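# Pour the ball from its gutter into another arm's box

## Task

Get the ball out of the gutter it starts in and into the roofed box that sits by a different arm; the box is open on one side only. The ball may be poured from one gutter into another and then into the box. The task fails if the box is moved, raised, rotated or tilted beyond a small amount, or if the ball drops noticeably below the level of the table tops at any moment when no robot is carrying it. A gutter holds the ball only while its open end is raised above the other end; if its handle is held vertically the ball rolls away. The arm bases (metres, heading in degrees counter-clockwise from +x) are: arm1 at x=-1.71 y=+0.31 z=+0.92 facing -13; arm2 at x=+0.00 y=-0.02 z=+0.95 facing -89; arm3 at x=+1.71 y=+0.44 z=+0.93 facing -165. At the end every gripper must release and the arms must pull away; the ball must stay in the box without a robot holding anything in place. Nothing may be knocked or placed outside the work area.

## Robot and tools

Setup: three identical i2rt Big YAM arms, arm1, arm2 and arm3, each with six revolute joints, a two-finger gripper and a wrist camera. Room cameras: cam_end_1, cam_end_2, cam_gap_1, cam_gap_2, cam_side, cam_top; wrist cameras: arm1_cam_wrist, arm2_cam_wrist, arm3_cam_wrist. With joints 1 and 6 at 0 and the hand level and pointing forward, the wrist camera rides on top of the hand looking toward the fingertips. Reach is roughly 1.0 m from the joint1 axis. A loose object may occasionally get a short external shove.

Frame: one shared scene frame, origin on the floor, +z up, distances in metres. The base positions and headings given in the task are in this frame. "hand" is the midpoint between the fingertips; its z axis runs along the fingers and the fingers open along its y axis.

execute_actions(actions, cameras): actions is a list holding exactly one action object, or empty (then it only reports state and images). The action is keyed by robot name; each robot entry contains only "joints", a dict of absolute joint targets by name (not offsets). Any subset of arms and joints may be given; all start at once and may finish at different times. Units and ranges: joint1_rad -2.879 to 2.879 (base yaw, positive counter-clockwise seen from above, 0 = unfolding along the base heading); joint2_rad 0 to 3.141 (shoulder; 0 = upper arm pointing back about level, increasing lifts it up then forward); joint3_rad 0 to 3.019 (elbow; 0 = folded, increasing opens); joint4_rad -1.692 to 1.57 (hand pitch, positive tilts fingers up); joint5_rad -1.57 to 1.57 (hand swing sideways, positive to the arm's right); joint6_rad -2.094 to 2.094 (hand roll, positive clockwise viewed from behind the hand); gripper_m 0 to 0.093 (fingertip gap in metres). Tolerances counted as reached: ±0.045, ±0.14, ±0.09, ±0.055, ±0.03, ±0.035 rad and ±0.003 m. One action runs at most 15 s. Unknown keys or out-of-range numbers reject the whole call and nothing moves. cameras is a list of names, null/omitted or ["all"] for every camera, [] for none; the "pictures" line gives the image order. Example action: {"arm1": {"joints": {"gripper_m": 0.05}}, "arm2": {"joints": {"joint1_rad": 0.3}}}.

wait(seconds): 0 to 10 s, commands nothing, returns state and images.
zoom_image(camera, region): enlarges part of a camera's latest full image; region is [x0, y0, x1, y1] in pixels from the top-left, at most 504 by 504.
read_manual(section): returns licence text only ("licences").
finished_scene(scene): ends the current scene (give its number) once the last command has been held; irreversible; the result says whether the goal was met and may introduce a next scene with its own task. Answering without any tool call ends everything.

Reading results: joint_positions gives current joint values. joint_status tells how each commanded motion ended. off_target: stopped short and may still push. contact_stop or time_out: the old target is dropped and the joint holds where it stopped, except that after time_out a joint may keep a target within 0.375, 0.375, 0.113, 0.225, 0.075, 0.3 rad (joints 1-6) of its position and keep pushing; on_its_own lists such joints and what they hold ("held at" is a target, not a position). "joint command not followed" plus a cause means a safety check (self- and arm-to-arm clearance) blocked that arm's joint targets, while its gripper target still runs; those joints show not_followed and the arm may retry them on later actions until given passable targets. Omitted joints or arms may still be driving toward old targets. If a result reports a stop, the remaining execute_actions, wait and finished_scene calls in that same reply are skipped.

Cautions: the arm does not stop on contact and can push hard; to relieve a push, command the joint to its reported position. Very small target changes may not move a joint. Joint speeds differ, so the hand can swing along a wide path between postures; use intermediate postures. The clearance check can act late and ignores fingers, gripper housings and wrist cameras, so two arms can still collide; a hard squeeze between robots fails the task and stops the run. Sustained load heats motors: MOTOR HOT appears at 85 °C, and at 100 °C the arm's motors and gripper release (OVER-TEMPERATURE FAULT) and the arm drops; unmet keys then read limit_stop_at_motor_heat and should be resent. Loaded joints sag over time. The robot keeps the last command while you think, so avoid lengthy deliberation while holding loads. Avoid dropping, slamming or slipping objects, keep the ball above table level unless gripped, and do not disturb the box.

Each tool is called after "Call:" as name(argument=value, ...), one argument or row to a line, values as JSON.

## Session

Call:
execute_actions(
  actions=[],
)

Scene clock: 0.00 s.
arm1.joint_positions: joint1_rad=-0.839 joint2_rad=+0.301 joint3_rad=+1.522 joint4_rad=-1.328 joint5_rad=+0.021 joint6_rad=+0.228 gripper_m=+0.094
arm1.joint_status: not commanded
arm1.hand: x=-1.7004 y=+0.2537 z=+1.5603 quat_wxyz=(-0.609, -0.459, -0.586, +0.274) (m; scene frame)
arm2.joint_positions: joint1_rad=-0.043 joint2_rad=+0.579 joint3_rad=+1.652 joint4_rad=-1.590 joint5_rad=+0.233 joint6_rad=+0.082 gripper_m=+0.094
arm2.joint_status: not commanded
arm2.hand: x=-0.0355 y=-0.1513 z=+1.5626 quat_wxyz=(-0.292, -0.675, -0.528, +0.424) (m; scene frame)
arm3.joint_positions: joint1_rad=-0.250 joint2_rad=+0.312 joint3_rad=+1.662 joint4_rad=-1.171 joint5_rad=-0.083 joint6_rad=-0.572 gripper_m=+0.095
arm3.joint_status: not commanded
arm3.hand: x=+1.7150 y=+0.4269 z=+1.6563 quat_wxyz=(+0.189, -0.600, -0.216, +0.747) (m; scene frame)
pictures: arm1_cam_wrist, arm2_cam_wrist, arm3_cam_wrist, cam_end_1, cam_end_2, cam_gap_1, cam_gap_2, cam_side, cam_top
Images, in order (width x height): arm1_cam_wrist 616x616, arm2_cam_wrist 616x616, arm3_cam_wrist 616x616, cam_end_1 896x504, cam_end_2 896x504, cam_gap_1 896x504, cam_gap_2 896x504, cam_side 896x504, cam_top 896x504.

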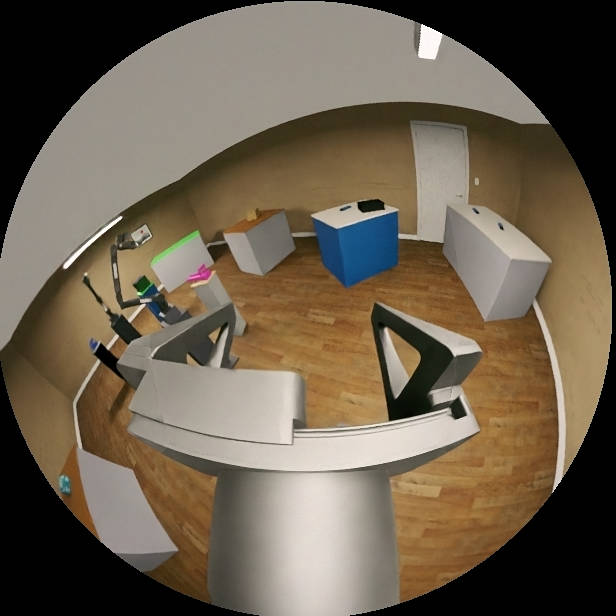

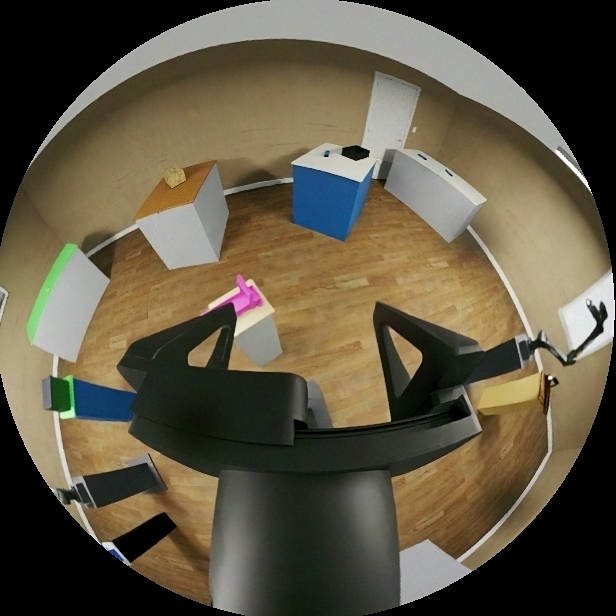

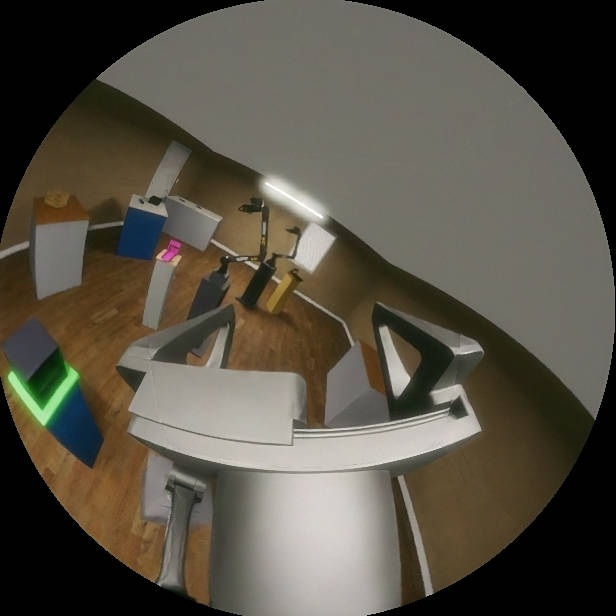

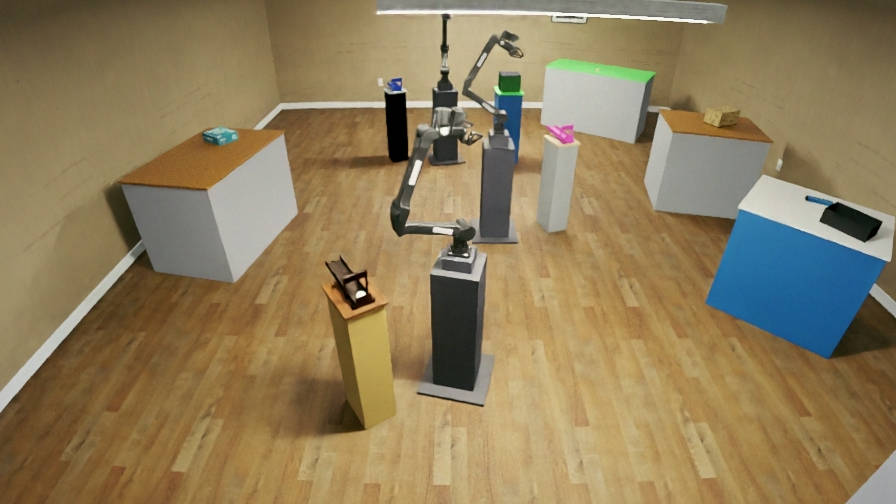

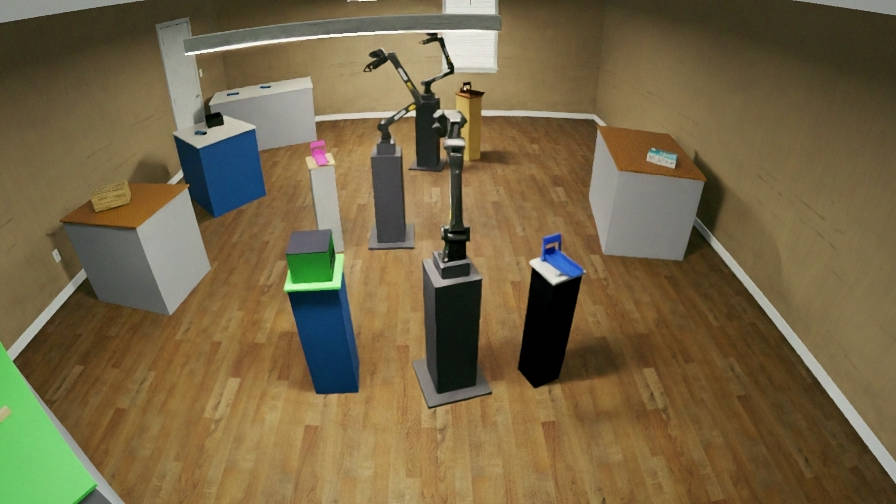

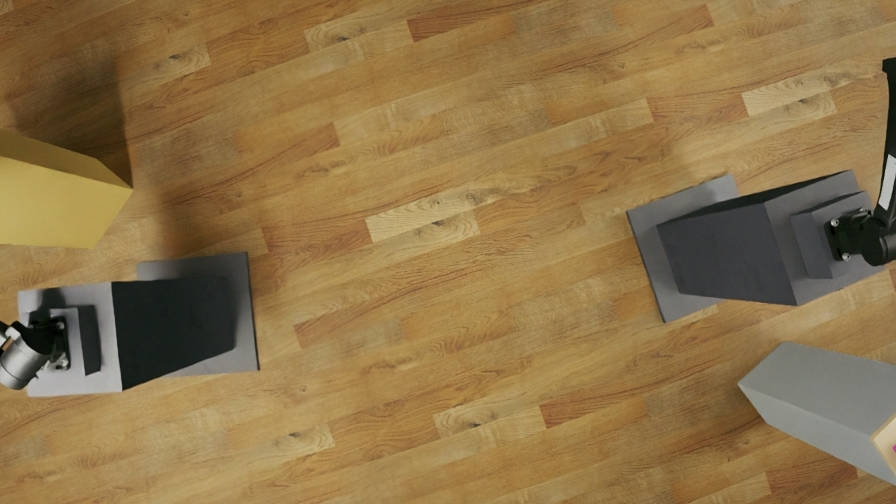

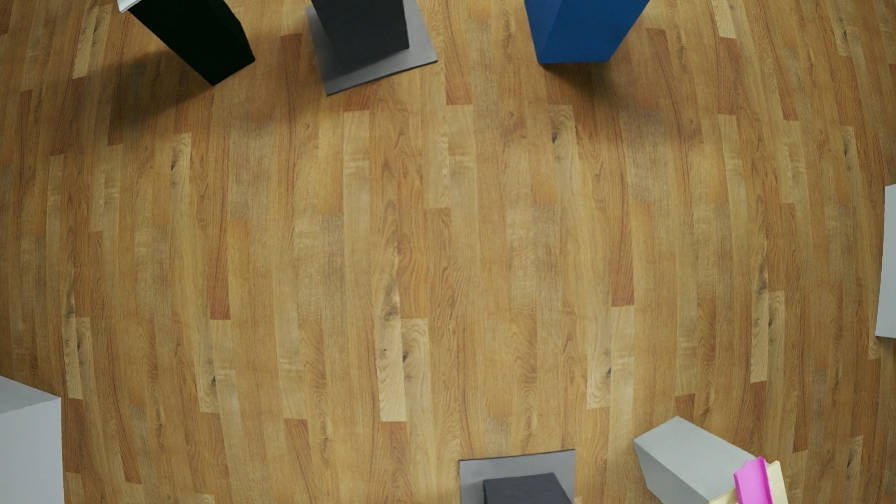

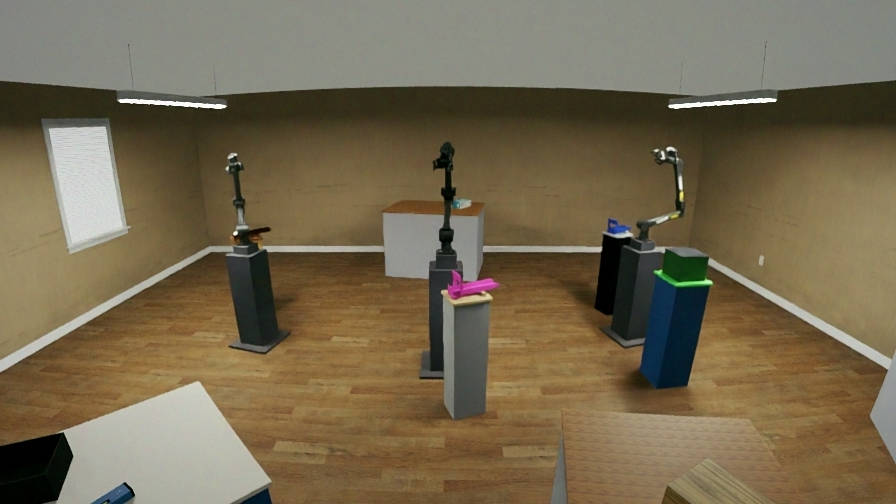

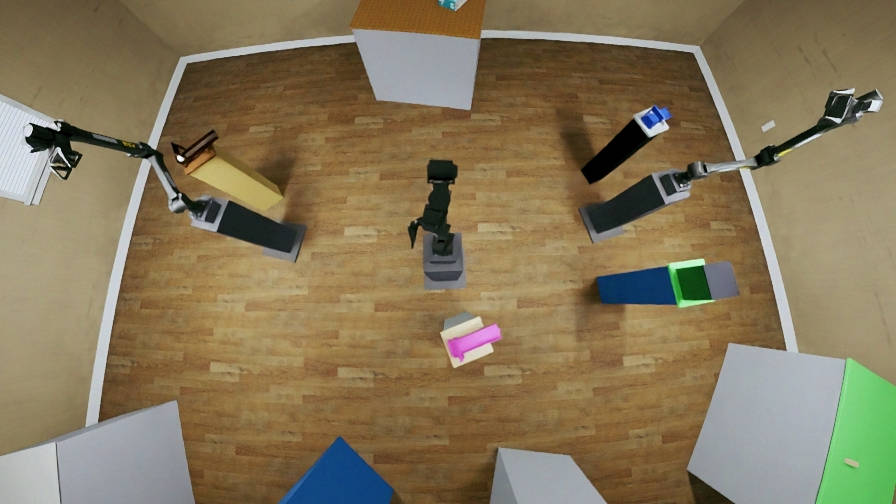

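Call:
zoom_image(
  camera="cam_end_1",
  region=[280, 220, 440, 330],
)

Call:
zoom_image(
  camera="cam_end_2",
  region=[260, 200, 620, 310],
)

Call:
zoom_image(
  camera="cam_side",
  region=[400, 250, 540, 320],
)

Region (280, 220, 440, 330) of cam_end_1's 896x504 image, scaled by 3.150, with more detail than that image has; it fills the top 346 rows of this view, and the rest is white.

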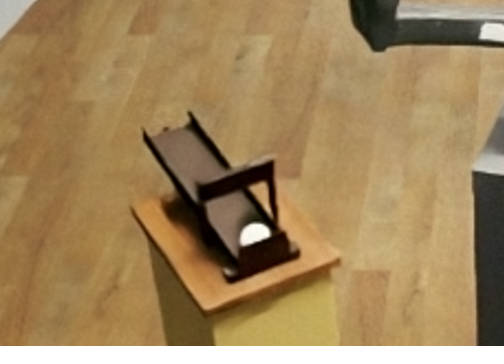

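Region (260, 200, 620, 310) of cam_end_2's 896x504 image, scaled by 1.400, with more detail than that image has; it fills the top 154 rows of this view, and the rest is white.

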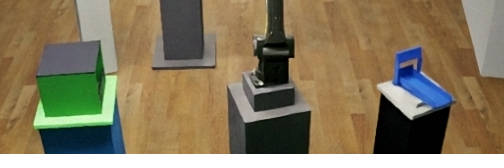

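Region (400, 250, 540, 320) of cam_side's 896x504 image, scaled by 3.600, with more detail than that image has.

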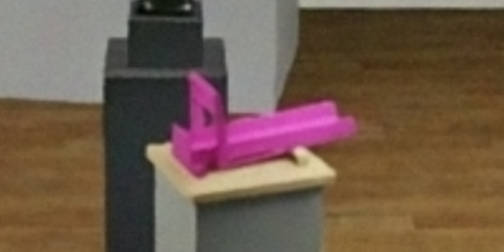

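Call:
execute_actions(
  actions=[
    {"arm1":{"joints":{"joint1_rad":2.18,"joint2_rad":1.49,"joint3_rad":1.54,"joint4_rad":-1.62,"joint5_rad":0,"joint6_rad":0}},"arm2":{"joints":{"joint1_rad":0.08,"joint2_rad":1.49,"joint3_rad":1.54,"joint4_rad":-1.62,"joint5_rad":0,"joint6_rad":0}},"arm3":{"joints":{"joint1_rad":-1.38,"joint2_rad":1.49,"joint3_rad":1.54,"joint4_rad":-1.62,"joint5_rad":0,"joint6_rad":0}}},
  ],
  cameras=["arm1_cam_wrist","arm2_cam_wrist","arm3_cam_wrist","cam_top","cam_side"],
)

Scene clock: 3.20 s.
arm1.joint_positions: joint1_rad=+2.180 joint2_rad=+1.494 joint3_rad=+1.537 joint4_rad=-1.606 joint5_rad=-0.001 joint6_rad=+0.006 gripper_m=+0.094
arm1.joint_status: all done
arm1.hand: x=-1.8829 y=+0.7201 z=+1.2054 quat_wxyz=(-0.009, +0.826, -0.564, +0.000) (m; scene frame)
arm2.joint_positions: joint1_rad=+0.074 joint2_rad=+1.509 joint3_rad=+1.528 joint4_rad=-1.607 joint5_rad=+0.002 joint6_rad=+0.016 gripper_m=+0.094
arm2.joint_status: all done
arm2.hand: x=+0.0412 y=-0.4636 z=+1.2273 quat_wxyz=(+0.010, -0.682, -0.731, +0.003) (m; scene frame)
arm3.joint_positions: joint1_rad=-1.388 joint2_rad=+1.498 joint3_rad=+1.522 joint4_rad=-1.607 joint5_rad=-0.002 joint6_rad=-0.010 gripper_m=+0.095
arm3.joint_status: all done
arm3.hand: x=+1.5277 y=+0.8408 z=+1.2090 quat_wxyz=(-0.005, -0.849, +0.529, +0.001) (m; scene frame)
pictures: arm1_cam_wrist, arm2_cam_wrist, arm3_cam_wrist, cam_side, cam_top
Images, in order (width x height): arm1_cam_wrist 616x616, arm2_cam_wrist 616x616, arm3_cam_wrist 616x616, cam_side 896x504, cam_top 896x504.

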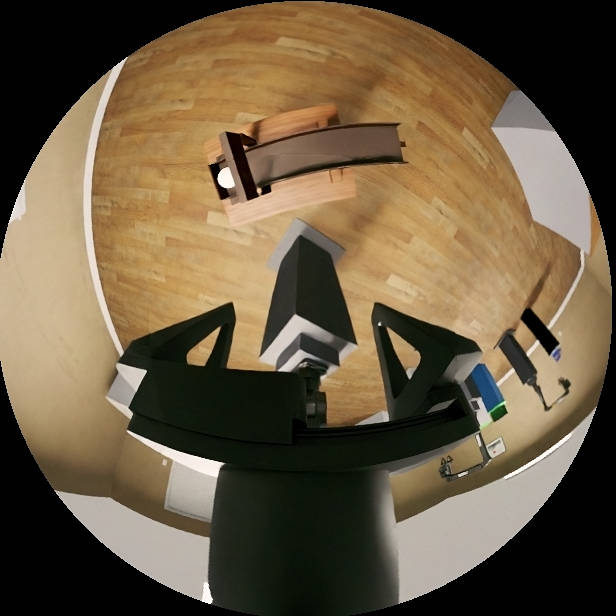

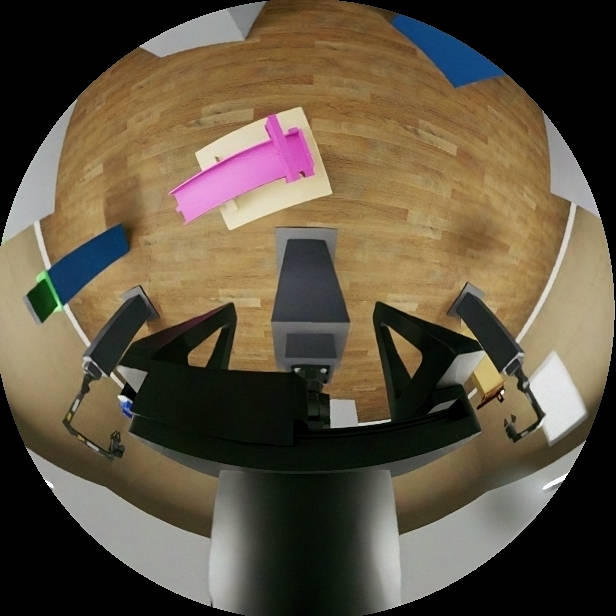

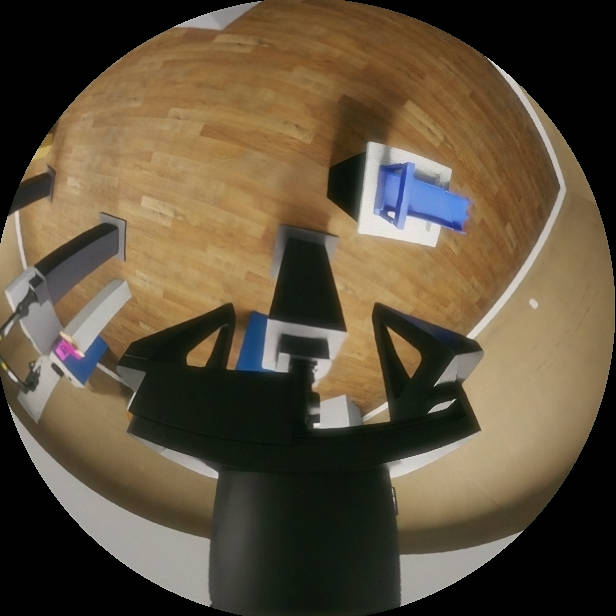

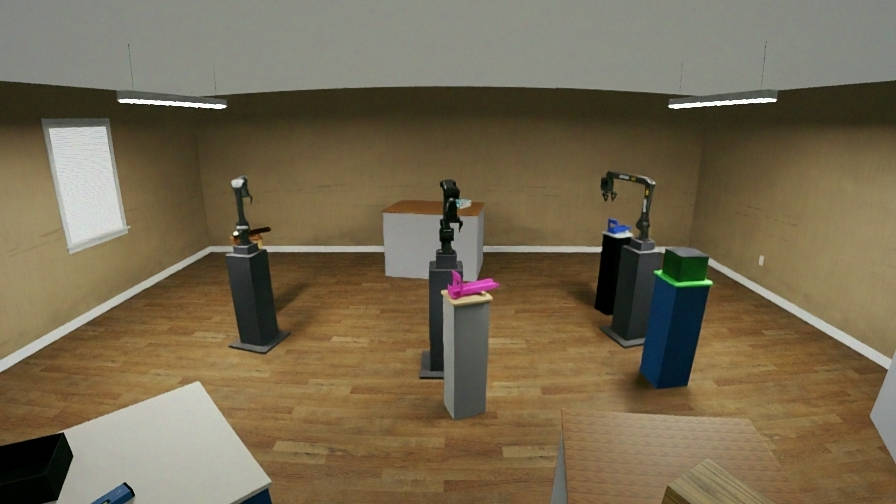

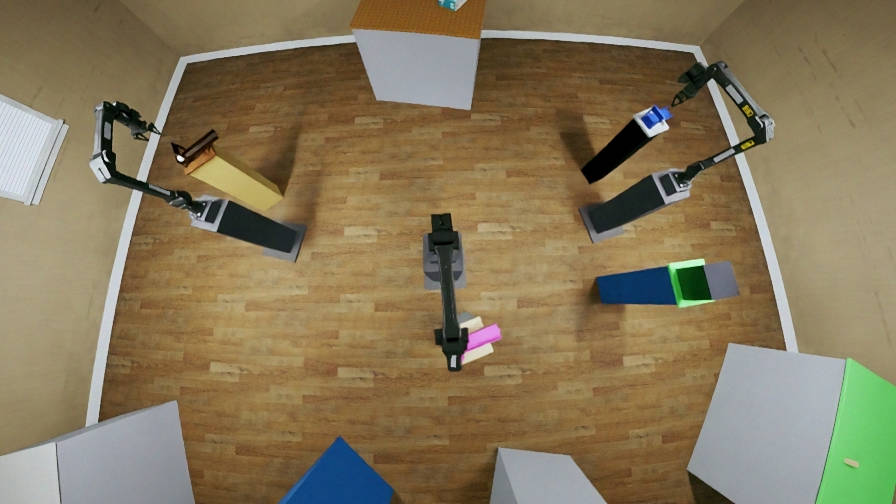

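Call:
execute_actions(
  actions=[
    {"arm1":{"joints":{"joint1_rad":2.44,"joint2_rad":1.78,"joint3_rad":1.62,"joint4_rad":-1.41,"joint5_rad":0.25}},"arm2":{"joints":{"joint1_rad":0.14,"joint2_rad":1.83,"joint3_rad":1.62,"joint4_rad":-1.36,"joint6_rad":-0.29}},"arm3":{"joints":{"joint1_rad":-1.67,"joint2_rad":1.69,"joint3_rad":1.48,"joint4_rad":-1.36,"joint6_rad":-0.08}}},
  ],
  cameras=["arm1_cam_wrist","arm2_cam_wrist","arm3_cam_wrist","cam_end_1","cam_side"],
)

Scene clock: 4.87 s.
arm1.joint_positions: joint1_rad=+2.451 joint2_rad=+1.775 joint3_rad=+1.600 joint4_rad=-1.421 joint5_rad=+0.248 joint6_rad=+0.006 gripper_m=+0.094
arm1.joint_status: all done
arm1.hand: x=-2.0073 y=+0.7601 z=+1.1008 quat_wxyz=(-0.112, +0.887, -0.441, +0.070) (m; scene frame)
arm2.joint_positions: joint1_rad=+0.143 joint2_rad=+1.859 joint3_rad=+1.591 joint4_rad=-1.374 joint5_rad=+0.001 joint6_rad=-0.274 gripper_m=+0.094
arm2.joint_status: all done
arm2.hand: x=+0.0856 y=-0.5615 z=+1.0806 quat_wxyz=(+0.028, -0.540, -0.841, -0.019) (m; scene frame)
arm3.joint_positions: joint1_rad=-1.674 joint2_rad=+1.702 joint3_rad=+1.460 joint4_rad=-1.372 joint5_rad=-0.001 joint6_rad=-0.070 gripper_m=+0.095
arm3.joint_status: all done
arm3.hand: x=+1.6373 y=+0.9364 z=+1.0923 quat_wxyz=(-0.016, -0.784, +0.621, -0.010) (m; scene frame)
pictures: arm1_cam_wrist, arm2_cam_wrist, arm3_cam_wrist, cam_end_1, cam_side
Images, in order (width x height): arm1_cam_wrist 616x616, arm2_cam_wrist 616x616, arm3_cam_wrist 616x616, cam_end_1 896x504, cam_side 896x504.

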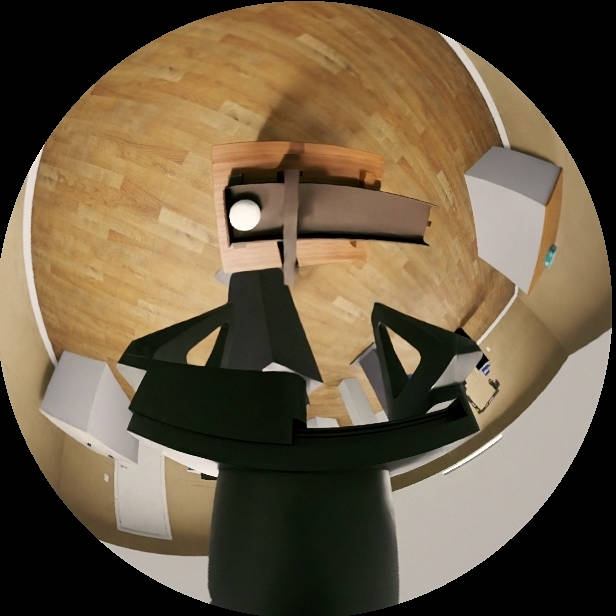

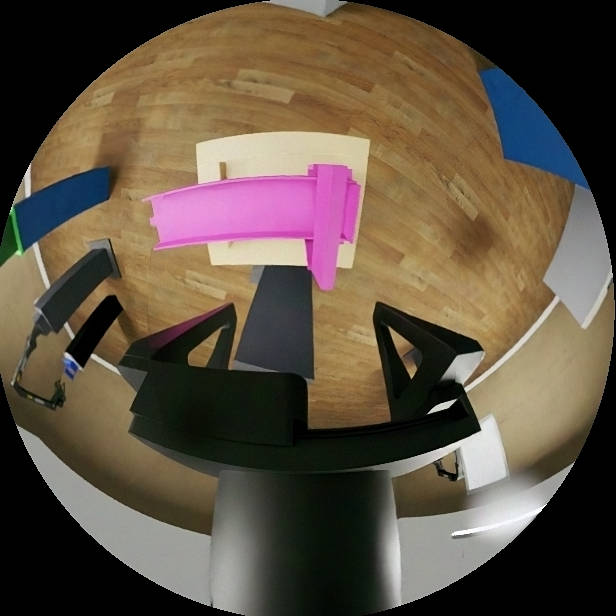

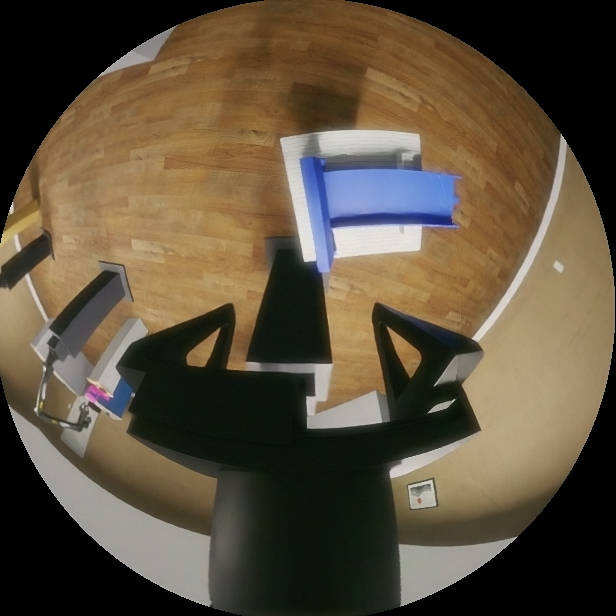

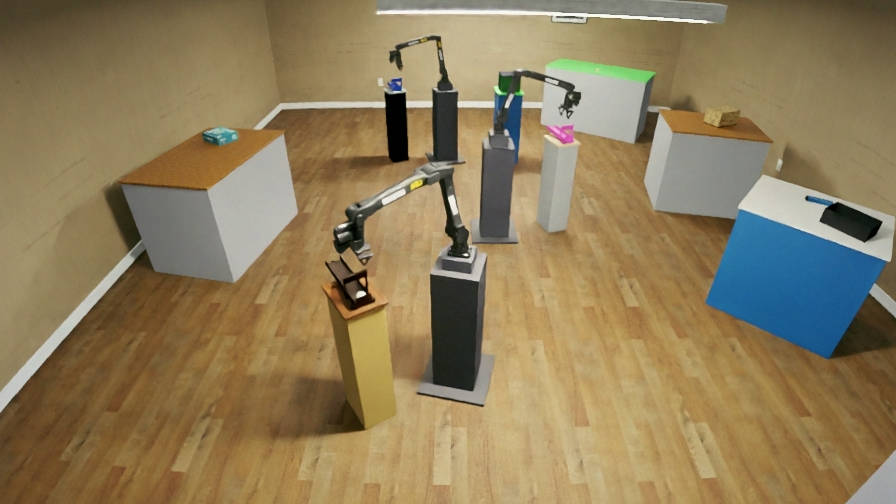

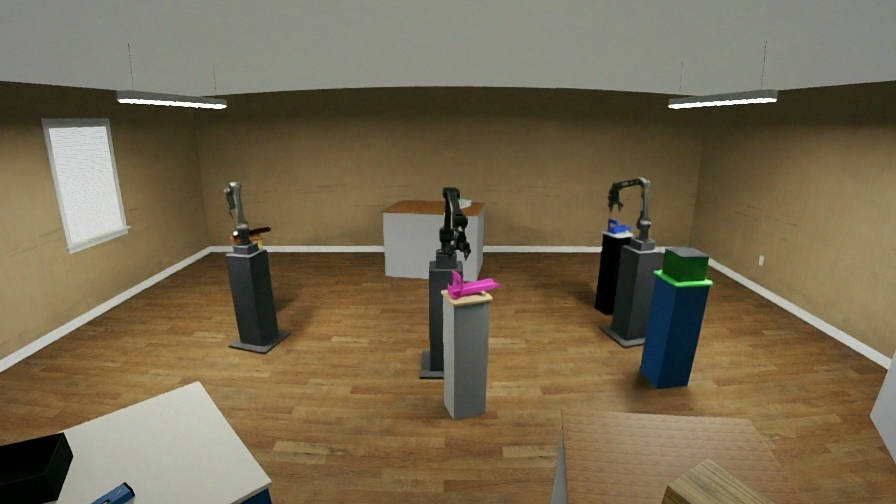

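Call:
execute_actions(
  actions=[
    {"arm1":{"joints":{"joint2_rad":1.91,"joint3_rad":1.6,"joint4_rad":-1.23}},"arm2":{"joints":{"joint1_rad":0.1,"joint2_rad":1.97,"joint3_rad":1.65,"joint4_rad":-1.2,"joint6_rad":-0.25}},"arm3":{"joints":{"joint1_rad":-1.70,"joint2_rad":1.88,"joint3_rad":1.53,"joint4_rad":-1.18,"joint6_rad":-0.15}}},
  ],
  cameras=["arm1_cam_wrist","arm2_cam_wrist","arm3_cam_wrist","cam_end_1"],
)

Scene clock: 6.43 s.
arm1.joint_positions: joint1_rad=+2.451 joint2_rad=+1.912 joint3_rad=+1.600 joint4_rad=-1.245 joint5_rad=+0.249 joint6_rad=+0.006 gripper_m=+0.094
arm1.joint_status: all done
arm1.hand: x=-2.0330 y=+0.7960 z=+1.0268 quat_wxyz=(-0.121, +0.886, -0.444, +0.053) (m; scene frame)
arm2.joint_positions: joint1_rad=+0.099 joint2_rad=+1.984 joint3_rad=+1.607 joint4_rad=-1.216 joint5_rad=+0.001 joint6_rad=-0.266 gripper_m=+0.094
arm2.joint_status: all done
arm2.hand: x=+0.0653 y=-0.6054 z=+1.0176 quat_wxyz=(+0.011, -0.562, -0.827, -0.001) (m; scene frame)
arm3.joint_positions: joint1_rad=-1.695 joint2_rad=+1.897 joint3_rad=+1.504 joint4_rad=-1.194 joint5_rad=-0.001 joint6_rad=-0.140 gripper_m=+0.095
arm3.joint_status: all done
arm3.hand: x=+1.6386 y=+0.9955 z=+1.0080 quat_wxyz=(-0.007, -0.799, +0.602, +0.001) (m; scene frame)
pictures: arm1_cam_wrist, arm2_cam_wrist, arm3_cam_wrist, cam_end_1
Images, in order (width x height): arm1_cam_wrist 616x616, arm2_cam_wrist 616x616, arm3_cam_wrist 616x616, cam_end_1 896x504.

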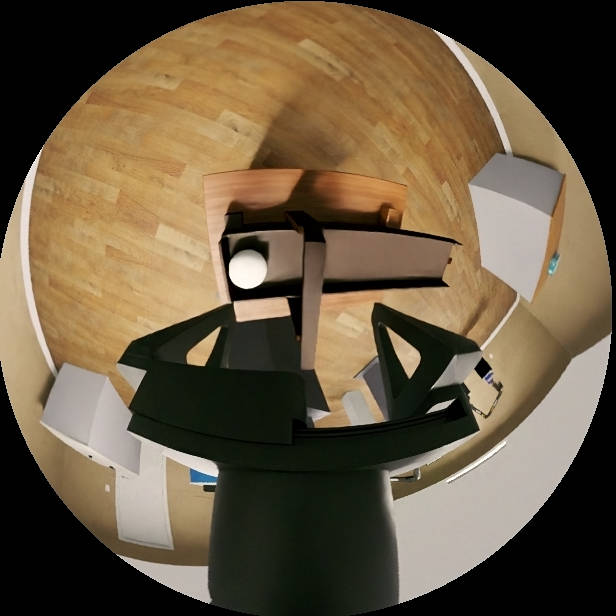

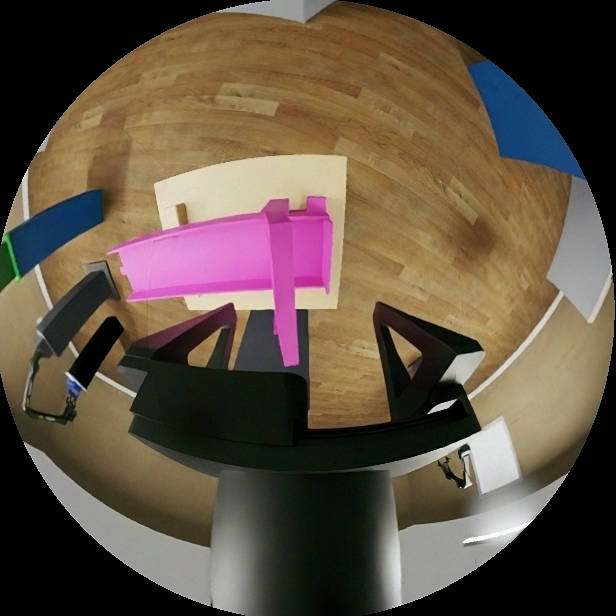

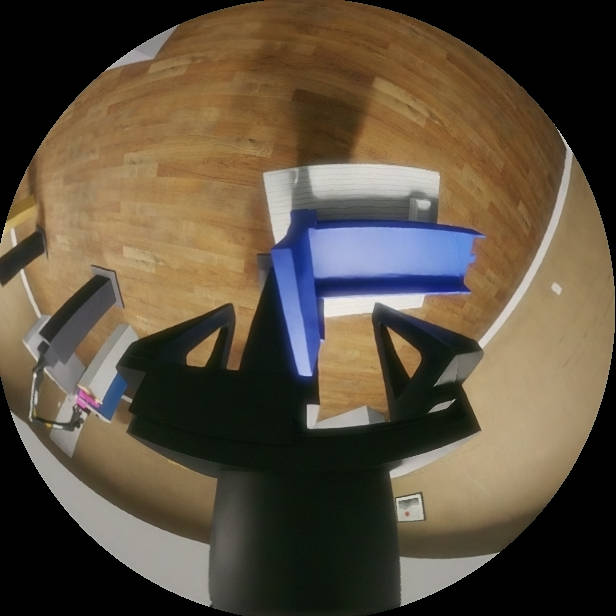

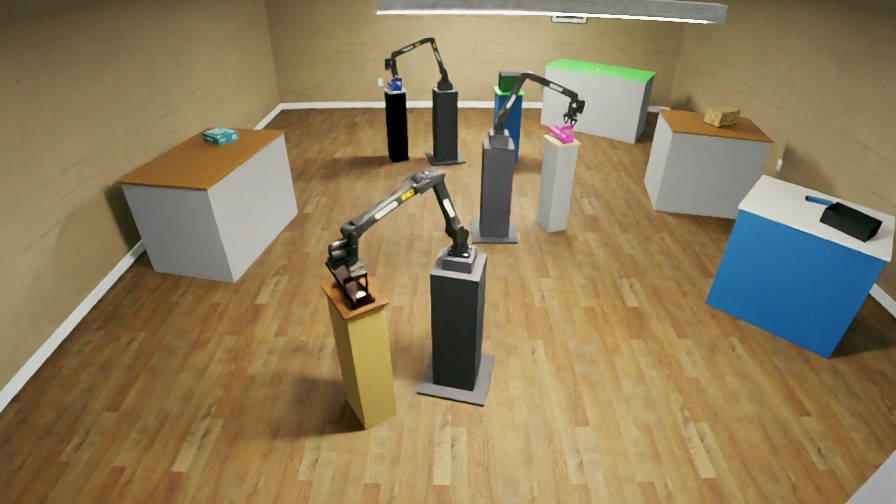

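Call:
execute_actions(
  actions=[
    {"arm1":{"joints":{"joint2_rad":1.97,"joint4_rad":-1.18}},"arm2":{"joints":{"joint2_rad":2.05,"joint4_rad":-1.13}},"arm3":{"joints":{"joint2_rad":1.94,"joint4_rad":-1.13}}},
  ],
  cameras=[],
)

Call:
execute_actions(
  actions=[
    {"arm1":{"joints":{"gripper_m":0}},"arm2":{"joints":{"gripper_m":0}},"arm3":{"joints":{"gripper_m":0}}},
  ],
  cameras=["arm1_cam_wrist","arm2_cam_wrist","arm3_cam_wrist"],
)

Scene clock: 7.50 s.
arm1.joint_positions: joint1_rad=+2.451 joint2_rad=+1.949 joint3_rad=+1.600 joint4_rad=-1.195 joint5_rad=+0.249 joint6_rad=+0.006 gripper_m=+0.094
arm1.joint_status: all done
arm1.hand: x=-2.0392 y=+0.8046 z=+1.0060 quat_wxyz=(-0.124, +0.886, -0.444, +0.047) (m; scene frame)
arm2.joint_positions: joint1_rad=+0.099 joint2_rad=+2.051 joint3_rad=+1.607 joint4_rad=-1.147 joint5_rad=+0.001 joint6_rad=-0.266 gripper_m=+0.094
arm2.joint_status: all done
arm2.hand: x=+0.0660 y=-0.6171 z=+0.9790 quat_wxyz=(+0.010, -0.562, -0.827, +0.000) (m; scene frame)
arm3.joint_positions: joint1_rad=-1.695 joint2_rad=+1.935 joint3_rad=+1.504 joint4_rad=-1.145 joint5_rad=-0.001 joint6_rad=-0.140 gripper_m=+0.095
arm3.joint_status: all done
arm3.hand: x=+1.6371 y=+1.0049 z=+0.9871 quat_wxyz=(-0.003, -0.799, +0.602, +0.004) (m; scene frame)
pictures: none
No camera images: the call's "cameras" was empty. Leave "cameras" out to get every camera's image.

Scene clock: 8.27 s.
arm1.joint_positions: joint1_rad=+2.449 joint2_rad=+1.949 joint3_rad=+1.600 joint4_rad=-1.195 joint5_rad=+0.248 joint6_rad=+0.006 gripper_m=+0.011
arm1.joint_status: gripper_m off_target (ended at +0.011, target +0.000)
arm1.hand: x=-2.0383 y=+0.8053 z=+1.0060 quat_wxyz=(-0.123, +0.886, -0.445, +0.047) (m; scene frame)
arm2.joint_positions: joint1_rad=+0.098 joint2_rad=+2.040 joint3_rad=+1.612 joint4_rad=-1.146 joint5_rad=-0.031 joint6_rad=-0.264 gripper_m=+0.014
arm2.joint_status: gripper_m off_target (ended at +0.014, target +0.000)
arm2.hand: x=+0.0713 y=-0.6196 z=+0.9869 quat_wxyz=(-0.007, -0.563, -0.826, -0.004) (m; scene frame)
arm3.joint_positions: joint1_rad=-1.696 joint2_rad=+1.930 joint3_rad=+1.508 joint4_rad=-1.142 joint5_rad=+0.016 joint6_rad=-0.147 gripper_m=+0.014
arm3.joint_status: gripper_m off_target (ended at +0.014, target +0.000)
arm3.hand: x=+1.6407 y=+1.0082 z=+0.9916 quat_wxyz=(+0.007, -0.800, +0.600, +0.003) (m; scene frame)
pictures: arm1_cam_wrist, arm2_cam_wrist, arm3_cam_wrist
Images, in order (width x height): arm1_cam_wrist 616x616, arm2_cam_wrist 616x616, arm3_cam_wrist 616x616.

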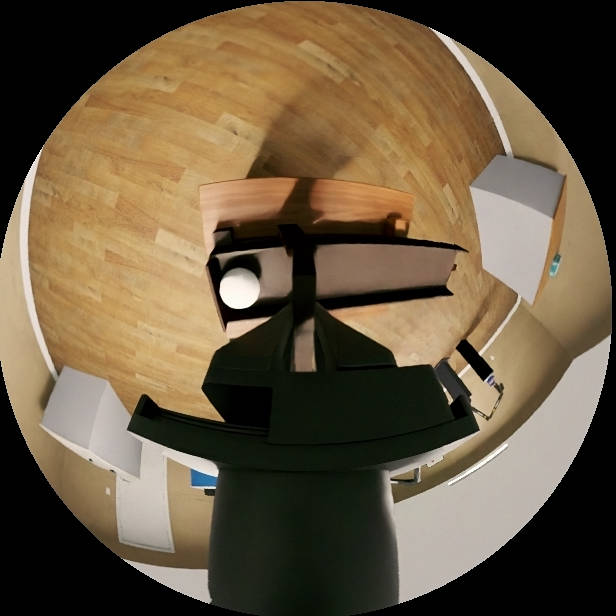

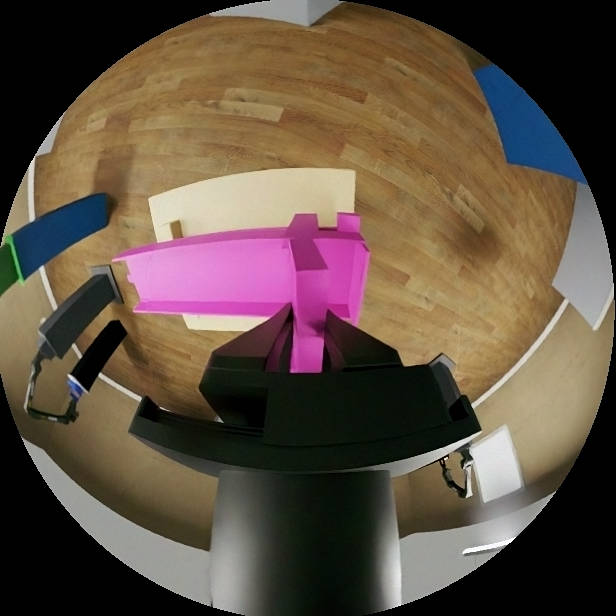

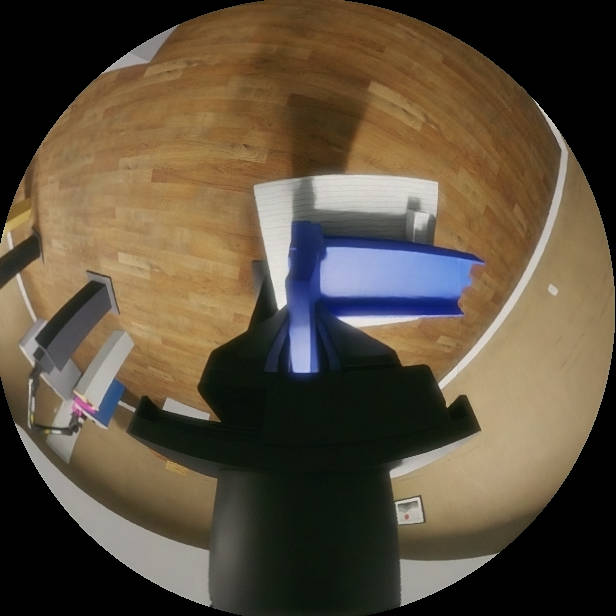

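Call:
execute_actions(
  actions=[
    {"arm1":{"joints":{"joint2_rad":1.62,"joint5_rad":0.35}},"arm2":{"joints":{"joint2_rad":1.7}},"arm3":{"joints":{"joint2_rad":1.6}}},
  ],
  cameras=[],
)

Call:
execute_actions(
  actions=[
    {"arm1":{"joints":{"joint6_rad":-0.8}},"arm2":{"joints":{"joint6_rad":1.57,"joint5_rad":0}},"arm3":{"joints":{"joint6_rad":-1.57,"joint5_rad":0}}},
  ],
  cameras=[],
)

Call:
execute_actions(
  actions=[
    {"arm1":{"joints":{"joint6_rad":-1.57,"joint4_rad":-1.05}}},
  ],
  cameras=[],
)

Call:
execute_actions(
  actions=[
    {"arm1":{"joints":{"joint5_rad":0}}},
  ],
  cameras=["arm1_cam_wrist","cam_end_1","cam_side"],
)

Scene clock: 10.00 s.
arm1.joint_positions: joint1_rad=+2.448 joint2_rad=+1.631 joint3_rad=+1.579 joint4_rad=-1.192 joint5_rad=+0.346 joint6_rad=+0.006 gripper_m=+0.011
arm1.joint_status: all done
arm1.hand: x=-2.0152 y=+0.7976 z=+1.1816 quat_wxyz=(-0.230, +0.856, -0.459, -0.064) (m; scene frame)
arm2.joint_positions: joint1_rad=+0.100 joint2_rad=+1.709 joint3_rad=+1.612 joint4_rad=-1.146 joint5_rad=+0.001 joint6_rad=-0.264 gripper_m=+0.011
arm2.joint_status: all done
arm2.hand: x=+0.0701 y=-0.6187 z=+1.1804 quat_wxyz=(-0.102, -0.554, -0.816, +0.132) (m; scene frame)
arm3.joint_positions: joint1_rad=-1.697 joint2_rad=+1.613 joint3_rad=+1.507 joint4_rad=-1.142 joint5_rad=+0.001 joint6_rad=-0.148 gripper_m=+0.012
arm3.joint_status: all done
arm3.hand: x=+1.6409 y=+1.0017 z=+1.1650 quat_wxyz=(+0.114, -0.789, +0.592, +0.118) (m; scene frame)
pictures: none
No camera images: the call's "cameras" was empty. Leave "cameras" out to get every camera's image.

Scene clock: 12.27 s.
arm1.joint_positions: joint1_rad=+2.448 joint2_rad=+1.631 joint3_rad=+1.579 joint4_rad=-1.192 joint5_rad=+0.345 joint6_rad=-0.789 gripper_m=+0.011
arm1.joint_status: all done
arm1.hand: x=-2.0154 y=+0.7975 z=+1.1816 quat_wxyz=(-0.237, +0.967, -0.091, +0.029) (m; scene frame)
arm2.joint_positions: joint1_rad=+0.100 joint2_rad=+1.709 joint3_rad=+1.612 joint4_rad=-1.146 joint5_rad=+0.001 joint6_rad=+1.553 gripper_m=+0.011
arm2.joint_status: all done
arm2.hand: x=+0.0701 y=-0.6187 z=+1.1804 quat_wxyz=(-0.167, -0.984, -0.066, +0.000) (m; scene frame)
arm3.joint_positions: joint1_rad=-1.697 joint2_rad=+1.613 joint3_rad=+1.507 joint4_rad=-1.142 joint5_rad=+0.001 joint6_rad=-1.558 gripper_m=+0.012
arm3.joint_status: all done
arm3.hand: x=+1.6409 y=+1.0017 z=+1.1650 quat_wxyz=(+0.163, -0.985, -0.061, +0.016) (m; scene frame)
pictures: none
No camera images: the call's "cameras" was empty. Leave "cameras" out to get every camera's image.

Scene clock: 14.00 s.
arm1.joint_positions: joint1_rad=+2.448 joint2_rad=+1.631 joint3_rad=+1.579 joint4_rad=-1.076 joint5_rad=+0.345 joint6_rad=-1.560 gripper_m=+0.011
arm1.joint_status: all done
arm1.hand: x=-2.0308 y=+0.8176 z=+1.1917 quat_wxyz=(-0.261, +0.923, +0.267, +0.096) (m; scene frame)
arm2.joint_positions: joint1_rad=+0.100 joint2_rad=+1.709 joint3_rad=+1.612 joint4_rad=-1.146 joint5_rad=+0.001 joint6_rad=+1.553 gripper_m=+0.011
arm2.joint_status: not commanded
arm2.hand: x=+0.0701 y=-0.6187 z=+1.1804 quat_wxyz=(-0.167, -0.984, -0.065, +0.000) (m; scene frame)
arm3.joint_positions: joint1_rad=-1.697 joint2_rad=+1.613 joint3_rad=+1.507 joint4_rad=-1.142 joint5_rad=+0.001 joint6_rad=-1.559 gripper_m=+0.012
arm3.joint_status: not commanded
arm3.hand: x=+1.6409 y=+1.0017 z=+1.1650 quat_wxyz=(+0.163, -0.985, -0.061, +0.016) (m; scene frame)
pictures: none
No camera images: the call's "cameras" was empty. Leave "cameras" out to get every camera's image.

Scene clock: 15.00 s.
arm1.joint_positions: joint1_rad=+2.448 joint2_rad=+1.631 joint3_rad=+1.579 joint4_rad=-1.076 joint5_rad=+0.001 joint6_rad=-1.563 gripper_m=+0.011
arm1.joint_status: all done
arm1.hand: x=-2.0796 y=+0.7861 z=+1.1816 quat_wxyz=(-0.210, +0.926, +0.308, -0.063) (m; scene frame)
arm2.joint_positions: joint1_rad=+0.100 joint2_rad=+1.709 joint3_rad=+1.612 joint4_rad=-1.146 joint5_rad=+0.001 joint6_rad=+1.553 gripper_m=+0.011
arm2.joint_status: not commanded
arm2.hand: x=+0.0701 y=-0.6187 z=+1.1804 quat_wxyz=(-0.167, -0.984, -0.065, +0.000) (m; scene frame)
arm3.joint_positions: joint1_rad=-1.697 joint2_rad=+1.613 joint3_rad=+1.507 joint4_rad=-1.142 joint5_rad=+0.001 joint6_rad=-1.559 gripper_m=+0.012
arm3.joint_status: not commanded
arm3.hand: x=+1.6409 y=+1.0017 z=+1.1650 quat_wxyz=(+0.163, -0.985, -0.061, +0.016) (m; scene frame)
pictures: arm1_cam_wrist, cam_end_1, cam_side
Images, in order (width x height): arm1_cam_wrist 616x616, cam_end_1 896x504, cam_side 896x504.

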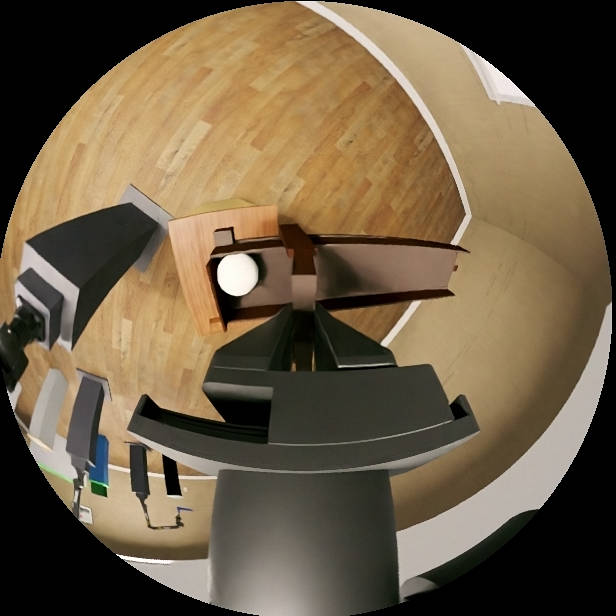

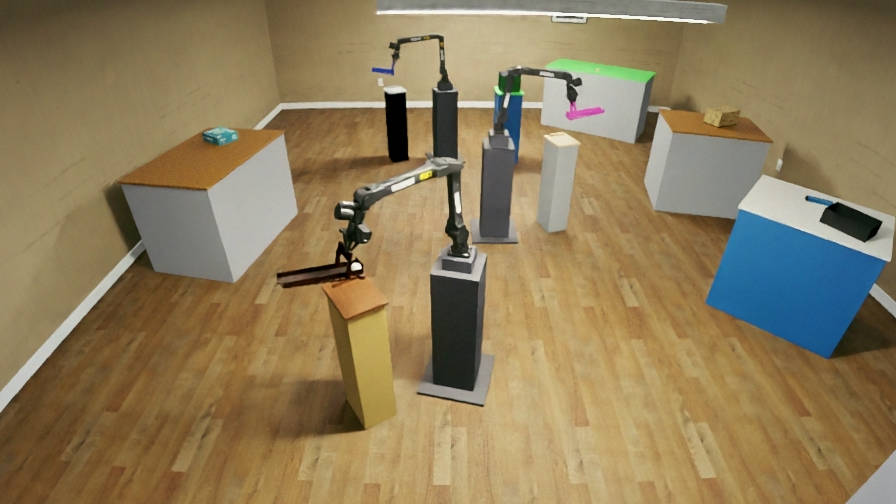

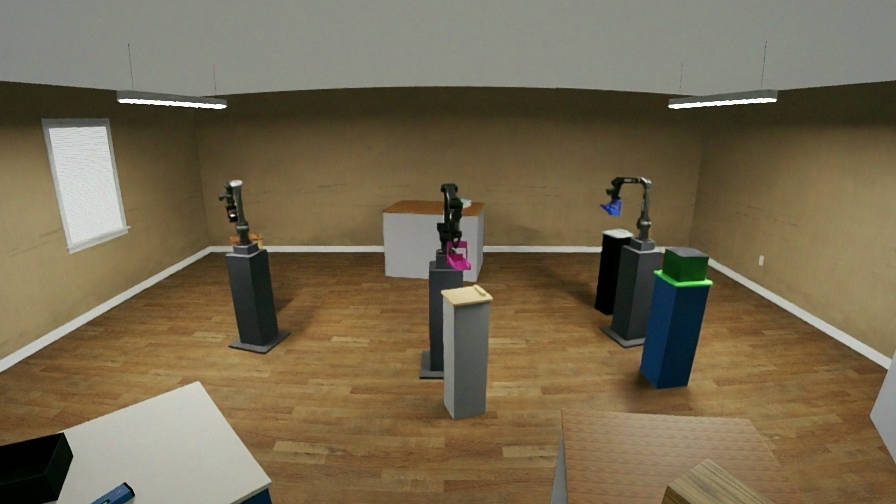

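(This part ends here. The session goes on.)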